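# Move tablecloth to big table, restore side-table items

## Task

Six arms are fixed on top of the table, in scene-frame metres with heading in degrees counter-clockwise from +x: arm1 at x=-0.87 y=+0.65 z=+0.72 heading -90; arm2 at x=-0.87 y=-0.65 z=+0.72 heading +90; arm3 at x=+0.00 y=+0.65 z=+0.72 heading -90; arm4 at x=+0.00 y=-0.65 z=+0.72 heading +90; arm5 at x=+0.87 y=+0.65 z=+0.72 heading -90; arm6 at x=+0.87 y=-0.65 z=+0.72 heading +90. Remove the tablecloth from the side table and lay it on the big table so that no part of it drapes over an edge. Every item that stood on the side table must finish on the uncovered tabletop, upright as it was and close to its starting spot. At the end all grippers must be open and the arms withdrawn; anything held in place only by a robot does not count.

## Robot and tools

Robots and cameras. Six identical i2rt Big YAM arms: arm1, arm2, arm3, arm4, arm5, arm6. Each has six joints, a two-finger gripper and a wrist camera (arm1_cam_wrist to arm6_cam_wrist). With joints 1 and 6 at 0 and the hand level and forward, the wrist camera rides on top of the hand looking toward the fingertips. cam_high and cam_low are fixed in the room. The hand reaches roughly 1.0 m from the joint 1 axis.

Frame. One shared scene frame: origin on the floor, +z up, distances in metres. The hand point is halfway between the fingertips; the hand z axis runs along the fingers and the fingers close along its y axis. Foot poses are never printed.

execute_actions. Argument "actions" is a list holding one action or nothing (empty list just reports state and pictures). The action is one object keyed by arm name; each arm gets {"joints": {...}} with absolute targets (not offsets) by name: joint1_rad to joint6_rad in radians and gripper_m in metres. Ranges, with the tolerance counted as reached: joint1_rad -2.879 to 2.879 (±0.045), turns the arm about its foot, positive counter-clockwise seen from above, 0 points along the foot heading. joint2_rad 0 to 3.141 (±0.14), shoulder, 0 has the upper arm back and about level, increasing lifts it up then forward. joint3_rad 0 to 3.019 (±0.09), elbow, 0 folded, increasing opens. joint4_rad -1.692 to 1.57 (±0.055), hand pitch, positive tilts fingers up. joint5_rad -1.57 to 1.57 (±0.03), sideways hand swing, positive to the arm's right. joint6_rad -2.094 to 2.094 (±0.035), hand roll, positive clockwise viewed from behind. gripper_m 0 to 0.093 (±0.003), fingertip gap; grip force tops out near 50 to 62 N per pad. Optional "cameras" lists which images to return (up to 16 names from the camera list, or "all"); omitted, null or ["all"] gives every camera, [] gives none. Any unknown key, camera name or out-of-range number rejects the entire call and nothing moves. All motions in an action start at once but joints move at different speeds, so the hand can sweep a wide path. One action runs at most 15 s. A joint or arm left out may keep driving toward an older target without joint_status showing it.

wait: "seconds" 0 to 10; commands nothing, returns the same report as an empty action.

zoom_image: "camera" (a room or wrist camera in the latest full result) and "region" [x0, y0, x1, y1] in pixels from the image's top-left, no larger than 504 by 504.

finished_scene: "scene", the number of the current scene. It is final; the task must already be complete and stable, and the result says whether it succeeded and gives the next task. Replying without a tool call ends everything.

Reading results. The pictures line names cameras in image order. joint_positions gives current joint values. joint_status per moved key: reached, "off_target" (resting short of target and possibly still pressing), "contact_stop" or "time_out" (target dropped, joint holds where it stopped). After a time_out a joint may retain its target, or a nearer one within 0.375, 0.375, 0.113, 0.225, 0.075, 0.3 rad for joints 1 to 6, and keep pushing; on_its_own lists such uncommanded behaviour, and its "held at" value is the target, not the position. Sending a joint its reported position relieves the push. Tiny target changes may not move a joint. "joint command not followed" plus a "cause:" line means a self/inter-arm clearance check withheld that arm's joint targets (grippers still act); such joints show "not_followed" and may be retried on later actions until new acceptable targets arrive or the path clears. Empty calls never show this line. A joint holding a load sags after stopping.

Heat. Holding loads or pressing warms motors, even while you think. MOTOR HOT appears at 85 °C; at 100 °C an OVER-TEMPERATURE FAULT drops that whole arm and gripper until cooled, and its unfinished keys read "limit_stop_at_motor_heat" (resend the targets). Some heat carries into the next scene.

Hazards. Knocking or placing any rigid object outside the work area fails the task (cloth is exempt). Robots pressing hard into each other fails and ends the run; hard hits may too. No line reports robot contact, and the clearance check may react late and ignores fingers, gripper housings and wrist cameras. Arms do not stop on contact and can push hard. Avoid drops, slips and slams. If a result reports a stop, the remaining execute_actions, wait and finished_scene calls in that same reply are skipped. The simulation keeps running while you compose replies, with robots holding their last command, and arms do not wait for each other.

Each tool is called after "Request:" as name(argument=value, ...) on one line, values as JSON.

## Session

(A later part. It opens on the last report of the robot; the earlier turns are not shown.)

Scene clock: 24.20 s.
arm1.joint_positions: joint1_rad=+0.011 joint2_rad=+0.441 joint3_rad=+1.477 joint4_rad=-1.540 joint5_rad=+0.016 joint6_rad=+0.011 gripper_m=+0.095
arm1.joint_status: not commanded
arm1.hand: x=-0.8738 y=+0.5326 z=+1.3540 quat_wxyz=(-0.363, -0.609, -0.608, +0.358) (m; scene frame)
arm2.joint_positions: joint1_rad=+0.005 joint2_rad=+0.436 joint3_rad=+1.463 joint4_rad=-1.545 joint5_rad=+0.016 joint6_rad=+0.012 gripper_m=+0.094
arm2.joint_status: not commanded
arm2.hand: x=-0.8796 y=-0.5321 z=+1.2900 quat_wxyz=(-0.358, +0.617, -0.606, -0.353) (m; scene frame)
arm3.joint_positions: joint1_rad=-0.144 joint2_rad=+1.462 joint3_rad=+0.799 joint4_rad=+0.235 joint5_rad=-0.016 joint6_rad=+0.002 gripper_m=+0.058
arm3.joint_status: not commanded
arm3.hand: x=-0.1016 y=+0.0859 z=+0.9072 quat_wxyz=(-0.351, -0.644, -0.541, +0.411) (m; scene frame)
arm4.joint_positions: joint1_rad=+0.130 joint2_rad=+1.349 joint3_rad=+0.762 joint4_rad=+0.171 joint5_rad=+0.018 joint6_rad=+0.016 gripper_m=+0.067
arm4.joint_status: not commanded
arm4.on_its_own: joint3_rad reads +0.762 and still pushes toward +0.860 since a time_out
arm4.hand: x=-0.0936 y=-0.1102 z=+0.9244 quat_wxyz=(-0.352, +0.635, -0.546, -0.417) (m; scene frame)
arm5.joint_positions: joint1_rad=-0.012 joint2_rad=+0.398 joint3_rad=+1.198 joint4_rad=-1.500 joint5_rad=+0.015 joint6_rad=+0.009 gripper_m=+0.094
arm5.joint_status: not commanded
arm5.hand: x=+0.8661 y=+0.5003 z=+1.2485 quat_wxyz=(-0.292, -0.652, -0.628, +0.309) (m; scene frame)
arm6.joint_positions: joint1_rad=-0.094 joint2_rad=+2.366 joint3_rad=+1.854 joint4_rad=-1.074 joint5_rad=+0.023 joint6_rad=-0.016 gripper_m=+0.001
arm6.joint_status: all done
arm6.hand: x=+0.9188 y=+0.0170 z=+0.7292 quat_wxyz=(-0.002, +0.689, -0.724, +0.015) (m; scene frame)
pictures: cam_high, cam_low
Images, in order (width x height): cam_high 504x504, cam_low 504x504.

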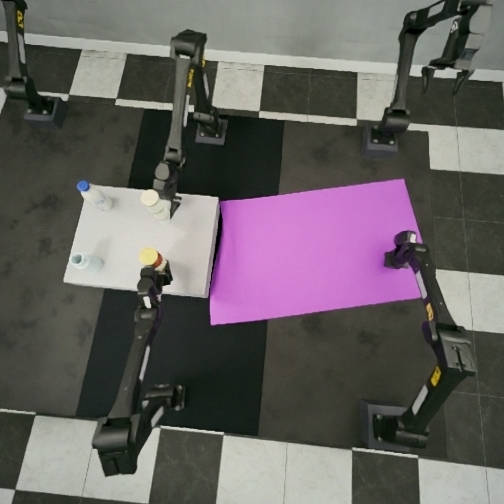

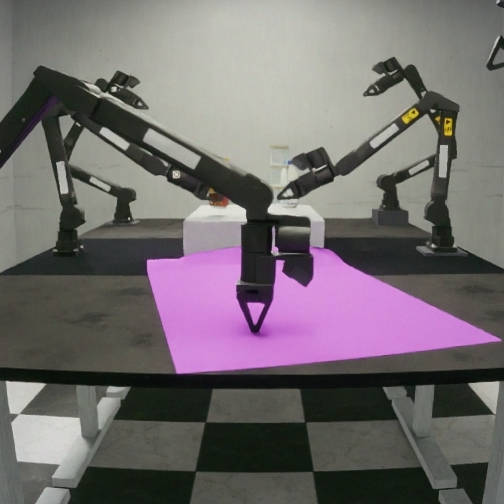

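Request:
execute_actions(actions=[{"arm3":{"joints":{"joint3_rad":0.73,"joint4_rad":0.33}},"arm4":{"joints":{"joint2_rad":1.34,"joint3_rad":0.74,"joint4_rad":0.32}},"arm6":{"joints":{"joint2_rad":1.6}}}], cameras=["cam_low"])

Scene clock: 26.57 s.
arm1.joint_positions: joint1_rad=+0.011 joint2_rad=+0.441 joint3_rad=+1.477 joint4_rad=-1.540 joint5_rad=+0.016 joint6_rad=+0.011 gripper_m=+0.095
arm1.joint_status: not commanded
arm1.hand: x=-0.8738 y=+0.5326 z=+1.3540 quat_wxyz=(-0.363, -0.609, -0.608, +0.358) (m; scene frame)
arm2.joint_positions: joint1_rad=+0.005 joint2_rad=+0.436 joint3_rad=+1.463 joint4_rad=-1.545 joint5_rad=+0.016 joint6_rad=+0.012 gripper_m=+0.094
arm2.joint_status: not commanded
arm2.hand: x=-0.8796 y=-0.5321 z=+1.2900 quat_wxyz=(-0.358, +0.617, -0.606, -0.353) (m; scene frame)
arm3.joint_positions: joint1_rad=-0.144 joint2_rad=+1.464 joint3_rad=+0.710 joint4_rad=+0.299 joint5_rad=-0.016 joint6_rad=+0.002 gripper_m=+0.058
arm3.joint_status: all done
arm3.hand: x=-0.0971 y=+0.1101 z=+0.8750 quat_wxyz=(-0.344, -0.650, -0.545, +0.402) (m; scene frame)
arm4.joint_positions: joint1_rad=+0.130 joint2_rad=+1.370 joint3_rad=+0.702 joint4_rad=+0.253 joint5_rad=+0.018 joint6_rad=+0.016 gripper_m=+0.067
arm4.joint_status: joint4_rad time_out (moved +0.081 of +0.149); the others done
arm4.on_its_own: joint4_rad reads +0.253 and still pushes toward +0.320 since a time_out
arm4.hand: x=-0.0918 y=-0.1201 z=+0.8997 quat_wxyz=(-0.352, +0.635, -0.546, -0.417) (m; scene frame)
arm5.joint_positions: joint1_rad=-0.012 joint2_rad=+0.398 joint3_rad=+1.198 joint4_rad=-1.500 joint5_rad=+0.015 joint6_rad=+0.009 gripper_m=+0.094
arm5.joint_status: not commanded
arm5.hand: x=+0.8661 y=+0.5003 z=+1.2485 quat_wxyz=(-0.292, -0.652, -0.628, +0.309) (m; scene frame)
arm6.joint_positions: joint1_rad=-0.061 joint2_rad=+1.610 joint3_rad=+1.825 joint4_rad=-1.072 joint5_rad=+0.012 joint6_rad=-0.016 gripper_m=+0.001
arm6.joint_status: all done
arm6.hand: x=+0.8933 y=-0.0103 z=+1.2163 quat_wxyz=(-0.256, +0.656, -0.670, -0.235) (m; scene frame)
pictures: cam_low
Images, in order (width x height): cam_low 504x504.

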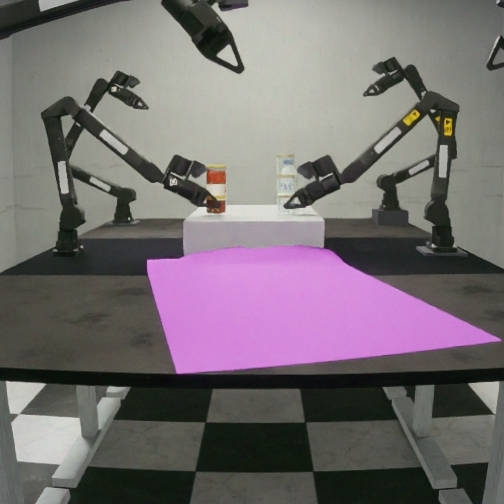

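Request:
execute_actions(actions=[{"arm3":{"joints":{"joint3_rad":0.705,"joint4_rad":0.33}},"arm4":{"joints":{"joint3_rad":0.69,"joint4_rad":0.29}}}], cameras=[])

Request:
execute_actions(actions=[{"arm3":{"joints":{"gripper_m":0.093}},"arm4":{"joints":{"gripper_m":0.093}}}], cameras=[])

Request:
execute_actions(actions=[{"arm3":{"joints":{"joint2_rad":1.15,"joint3_rad":0.49,"joint4_rad":0.29}},"arm4":{"joints":{"joint2_rad":1.1,"joint3_rad":0.46,"joint4_rad":0.28}}}], cameras=[])

Request:
execute_actions(actions=[{"arm3":{"joints":{"joint2_rad":0.6,"joint3_rad":0.3,"joint4_rad":0}},"arm4":{"joints":{"joint2_rad":0.6,"joint3_rad":0.3,"joint4_rad":0}},"arm6":{"joints":{"joint2_rad":1.0}}}], cameras=["cam_low","cam_high"])

Scene clock: 27.93 s.
arm1.joint_positions: joint1_rad=+0.011 joint2_rad=+0.441 joint3_rad=+1.477 joint4_rad=-1.540 joint5_rad=+0.016 joint6_rad=+0.011 gripper_m=+0.095
arm1.joint_status: not commanded
arm1.hand: x=-0.8738 y=+0.5326 z=+1.3540 quat_wxyz=(-0.363, -0.609, -0.608, +0.358) (m; scene frame)
arm2.joint_positions: joint1_rad=+0.005 joint2_rad=+0.436 joint3_rad=+1.463 joint4_rad=-1.545 joint5_rad=+0.016 joint6_rad=+0.012 gripper_m=+0.094
arm2.joint_status: not commanded
arm2.hand: x=-0.8796 y=-0.5321 z=+1.2900 quat_wxyz=(-0.358, +0.617, -0.606, -0.353) (m; scene frame)
arm3.joint_positions: joint1_rad=-0.144 joint2_rad=+1.464 joint3_rad=+0.706 joint4_rad=+0.303 joint5_rad=-0.016 joint6_rad=+0.002 gripper_m=+0.058
arm3.joint_status: all done
arm3.hand: x=-0.0970 y=+0.1110 z=+0.8740 quat_wxyz=(-0.344, -0.650, -0.545, +0.402) (m; scene frame)
arm4.joint_positions: joint1_rad=+0.130 joint2_rad=+1.368 joint3_rad=+0.678 joint4_rad=+0.259 joint5_rad=+0.018 joint6_rad=+0.016 gripper_m=+0.067
arm4.joint_status: all done
arm4.hand: x=-0.0905 y=-0.1275 z=+0.8900 quat_wxyz=(-0.348, +0.638, -0.549, -0.412) (m; scene frame)
arm5.joint_positions: joint1_rad=-0.012 joint2_rad=+0.398 joint3_rad=+1.198 joint4_rad=-1.500 joint5_rad=+0.015 joint6_rad=+0.009 gripper_m=+0.094
arm5.joint_status: not commanded
arm5.hand: x=+0.8661 y=+0.5003 z=+1.2485 quat_wxyz=(-0.292, -0.652, -0.628, +0.309) (m; scene frame)
arm6.joint_positions: joint1_rad=-0.061 joint2_rad=+1.610 joint3_rad=+1.825 joint4_rad=-1.072 joint5_rad=+0.012 joint6_rad=-0.016 gripper_m=+0.001
arm6.joint_status: not commanded
arm6.hand: x=+0.8933 y=-0.0103 z=+1.2163 quat_wxyz=(-0.256, +0.656, -0.670, -0.235) (m; scene frame)
pictures: none
No camera images: the call's "cameras" was empty. Leave "cameras" out to get every camera's image.

Scene clock: 28.60 s.
arm1.joint_positions: joint1_rad=+0.011 joint2_rad=+0.441 joint3_rad=+1.477 joint4_rad=-1.540 joint5_rad=+0.016 joint6_rad=+0.011 gripper_m=+0.095
arm1.joint_status: not commanded
arm1.hand: x=-0.8738 y=+0.5326 z=+1.3540 quat_wxyz=(-0.363, -0.609, -0.608, +0.358) (m; scene frame)
arm2.joint_positions: joint1_rad=+0.005 joint2_rad=+0.436 joint3_rad=+1.463 joint4_rad=-1.545 joint5_rad=+0.016 joint6_rad=+0.012 gripper_m=+0.094
arm2.joint_status: not commanded
arm2.hand: x=-0.8796 y=-0.5321 z=+1.2900 quat_wxyz=(-0.358, +0.617, -0.606, -0.353) (m; scene frame)
arm3.joint_positions: joint1_rad=-0.144 joint2_rad=+1.455 joint3_rad=+0.706 joint4_rad=+0.312 joint5_rad=-0.016 joint6_rad=+0.002 gripper_m=+0.093
arm3.joint_status: all done
arm3.hand: x=-0.0971 y=+0.1103 z=+0.8808 quat_wxyz=(-0.349, -0.646, -0.542, +0.408) (m; scene frame)
arm4.joint_positions: joint1_rad=+0.130 joint2_rad=+1.359 joint3_rad=+0.678 joint4_rad=+0.264 joint5_rad=+0.018 joint6_rad=+0.016 gripper_m=+0.093
arm4.joint_status: all done
arm4.hand: x=-0.0905 y=-0.1273 z=+0.8954 quat_wxyz=(-0.352, +0.635, -0.546, -0.417) (m; scene frame)
arm5.joint_positions: joint1_rad=-0.012 joint2_rad=+0.398 joint3_rad=+1.198 joint4_rad=-1.500 joint5_rad=+0.015 joint6_rad=+0.009 gripper_m=+0.094
arm5.joint_status: not commanded
arm5.hand: x=+0.8661 y=+0.5003 z=+1.2485 quat_wxyz=(-0.292, -0.652, -0.628, +0.309) (m; scene frame)
arm6.joint_positions: joint1_rad=-0.061 joint2_rad=+1.610 joint3_rad=+1.825 joint4_rad=-1.072 joint5_rad=+0.012 joint6_rad=-0.016 gripper_m=+0.001
arm6.joint_status: not commanded
arm6.hand: x=+0.8933 y=-0.0103 z=+1.2163 quat_wxyz=(-0.256, +0.656, -0.670, -0.235) (m; scene frame)
pictures: none
No camera images: the call's "cameras" was empty. Leave "cameras" out to get every camera's image.

Scene clock: 29.60 s.
arm1.joint_positions: joint1_rad=+0.011 joint2_rad=+0.441 joint3_rad=+1.477 joint4_rad=-1.540 joint5_rad=+0.016 joint6_rad=+0.011 gripper_m=+0.095
arm1.joint_status: not commanded
arm1.hand: x=-0.8738 y=+0.5326 z=+1.3540 quat_wxyz=(-0.363, -0.609, -0.608, +0.358) (m; scene frame)
arm2.joint_positions: joint1_rad=+0.005 joint2_rad=+0.436 joint3_rad=+1.463 joint4_rad=-1.545 joint5_rad=+0.016 joint6_rad=+0.012 gripper_m=+0.094
arm2.joint_status: not commanded
arm2.hand: x=-0.8796 y=-0.5321 z=+1.2900 quat_wxyz=(-0.358, +0.617, -0.606, -0.353) (m; scene frame)
arm3.joint_positions: joint1_rad=-0.144 joint2_rad=+1.147 joint3_rad=+0.492 joint4_rad=+0.292 joint5_rad=-0.016 joint6_rad=+0.002 gripper_m=+0.093
arm3.joint_status: all done
arm3.hand: x=-0.0813 y=+0.1961 z=+0.9141 quat_wxyz=(-0.369, -0.630, -0.530, +0.432) (m; scene frame)
arm4.joint_positions: joint1_rad=+0.130 joint2_rad=+1.103 joint3_rad=+0.460 joint4_rad=+0.264 joint5_rad=+0.018 joint6_rad=+0.016 gripper_m=+0.093
arm4.joint_status: all done
arm4.hand: x=-0.0756 y=-0.2105 z=+0.8997 quat_wxyz=(-0.362, +0.627, -0.540, -0.429) (m; scene frame)
arm5.joint_positions: joint1_rad=-0.012 joint2_rad=+0.398 joint3_rad=+1.198 joint4_rad=-1.500 joint5_rad=+0.015 joint6_rad=+0.009 gripper_m=+0.094
arm5.joint_status: not commanded
arm5.hand: x=+0.8661 y=+0.5003 z=+1.2485 quat_wxyz=(-0.292, -0.652, -0.628, +0.309) (m; scene frame)
arm6.joint_positions: joint1_rad=-0.061 joint2_rad=+1.610 joint3_rad=+1.825 joint4_rad=-1.072 joint5_rad=+0.012 joint6_rad=-0.016 gripper_m=+0.001
arm6.joint_status: not commanded
arm6.hand: x=+0.8933 y=-0.0103 z=+1.2163 quat_wxyz=(-0.256, +0.656, -0.670, -0.235) (m; scene frame)
pictures: none
No camera images: the call's "cameras" was empty. Leave "cameras" out to get every camera's image.

Scene clock: 31.50 s.
arm1.joint_positions: joint1_rad=+0.011 joint2_rad=+0.441 joint3_rad=+1.477 joint4_rad=-1.540 joint5_rad=+0.016 joint6_rad=+0.011 gripper_m=+0.095
arm1.joint_status: not commanded
arm1.hand: x=-0.8738 y=+0.5326 z=+1.3540 quat_wxyz=(-0.363, -0.609, -0.608, +0.358) (m; scene frame)
arm2.joint_positions: joint1_rad=+0.005 joint2_rad=+0.436 joint3_rad=+1.463 joint4_rad=-1.545 joint5_rad=+0.016 joint6_rad=+0.012 gripper_m=+0.094
arm2.joint_status: not commanded
arm2.hand: x=-0.8796 y=-0.5321 z=+1.2900 quat_wxyz=(-0.358, +0.617, -0.606, -0.353) (m; scene frame)
arm3.joint_positions: joint1_rad=-0.144 joint2_rad=+0.597 joint3_rad=+0.292 joint4_rad=+0.006 joint5_rad=-0.016 joint6_rad=+0.002 gripper_m=+0.093
arm3.joint_status: all done
arm3.hand: x=-0.0606 y=+0.3090 z=+0.9430 quat_wxyz=(-0.385, -0.616, -0.518, +0.452) (m; scene frame)
arm4.joint_positions: joint1_rad=+0.130 joint2_rad=+0.601 joint3_rad=+0.289 joint4_rad=+0.010 joint5_rad=+0.018 joint6_rad=+0.016 gripper_m=+0.093
arm4.joint_status: all done
arm4.hand: x=-0.0579 y=-0.3085 z=+0.9310 quat_wxyz=(-0.382, +0.610, -0.525, -0.454) (m; scene frame)
arm5.joint_positions: joint1_rad=-0.012 joint2_rad=+0.398 joint3_rad=+1.198 joint4_rad=-1.500 joint5_rad=+0.015 joint6_rad=+0.009 gripper_m=+0.094
arm5.joint_status: not commanded
arm5.hand: x=+0.8661 y=+0.5003 z=+1.2485 quat_wxyz=(-0.292, -0.652, -0.628, +0.309) (m; scene frame)
arm6.joint_positions: joint1_rad=-0.061 joint2_rad=+1.008 joint3_rad=+1.826 joint4_rad=-1.072 joint5_rad=+0.012 joint6_rad=-0.016 gripper_m=+0.001
arm6.joint_status: all done
arm6.hand: x=+0.8841 y=-0.2717 z=+1.5199 quat_wxyz=(-0.446, +0.553, -0.567, -0.417) (m; scene frame)
pictures: cam_high, cam_low
Images, in order (width x height): cam_high 504x504, cam_low 504x504.

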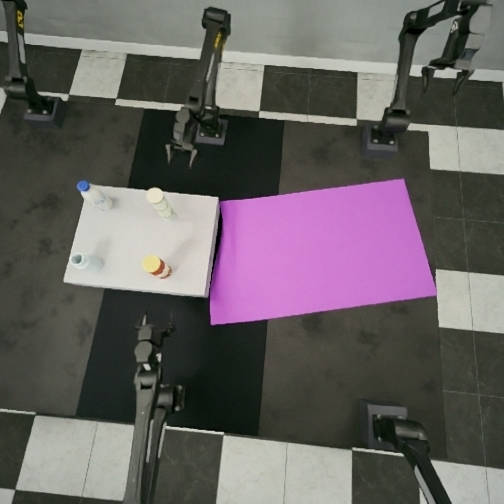

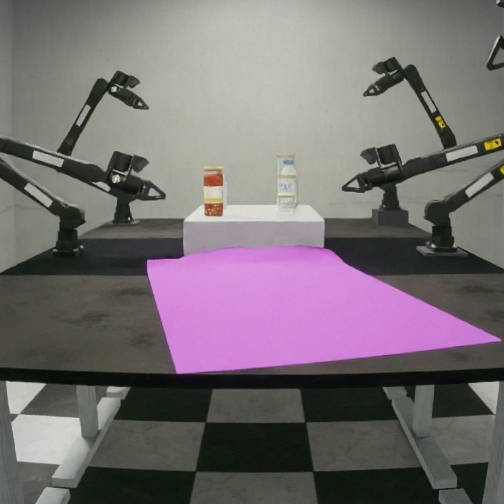

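The corner sits at the edge but isn't hanging over it.

Request:
finished_scene(scene=1)

The scene is finished: the task was done.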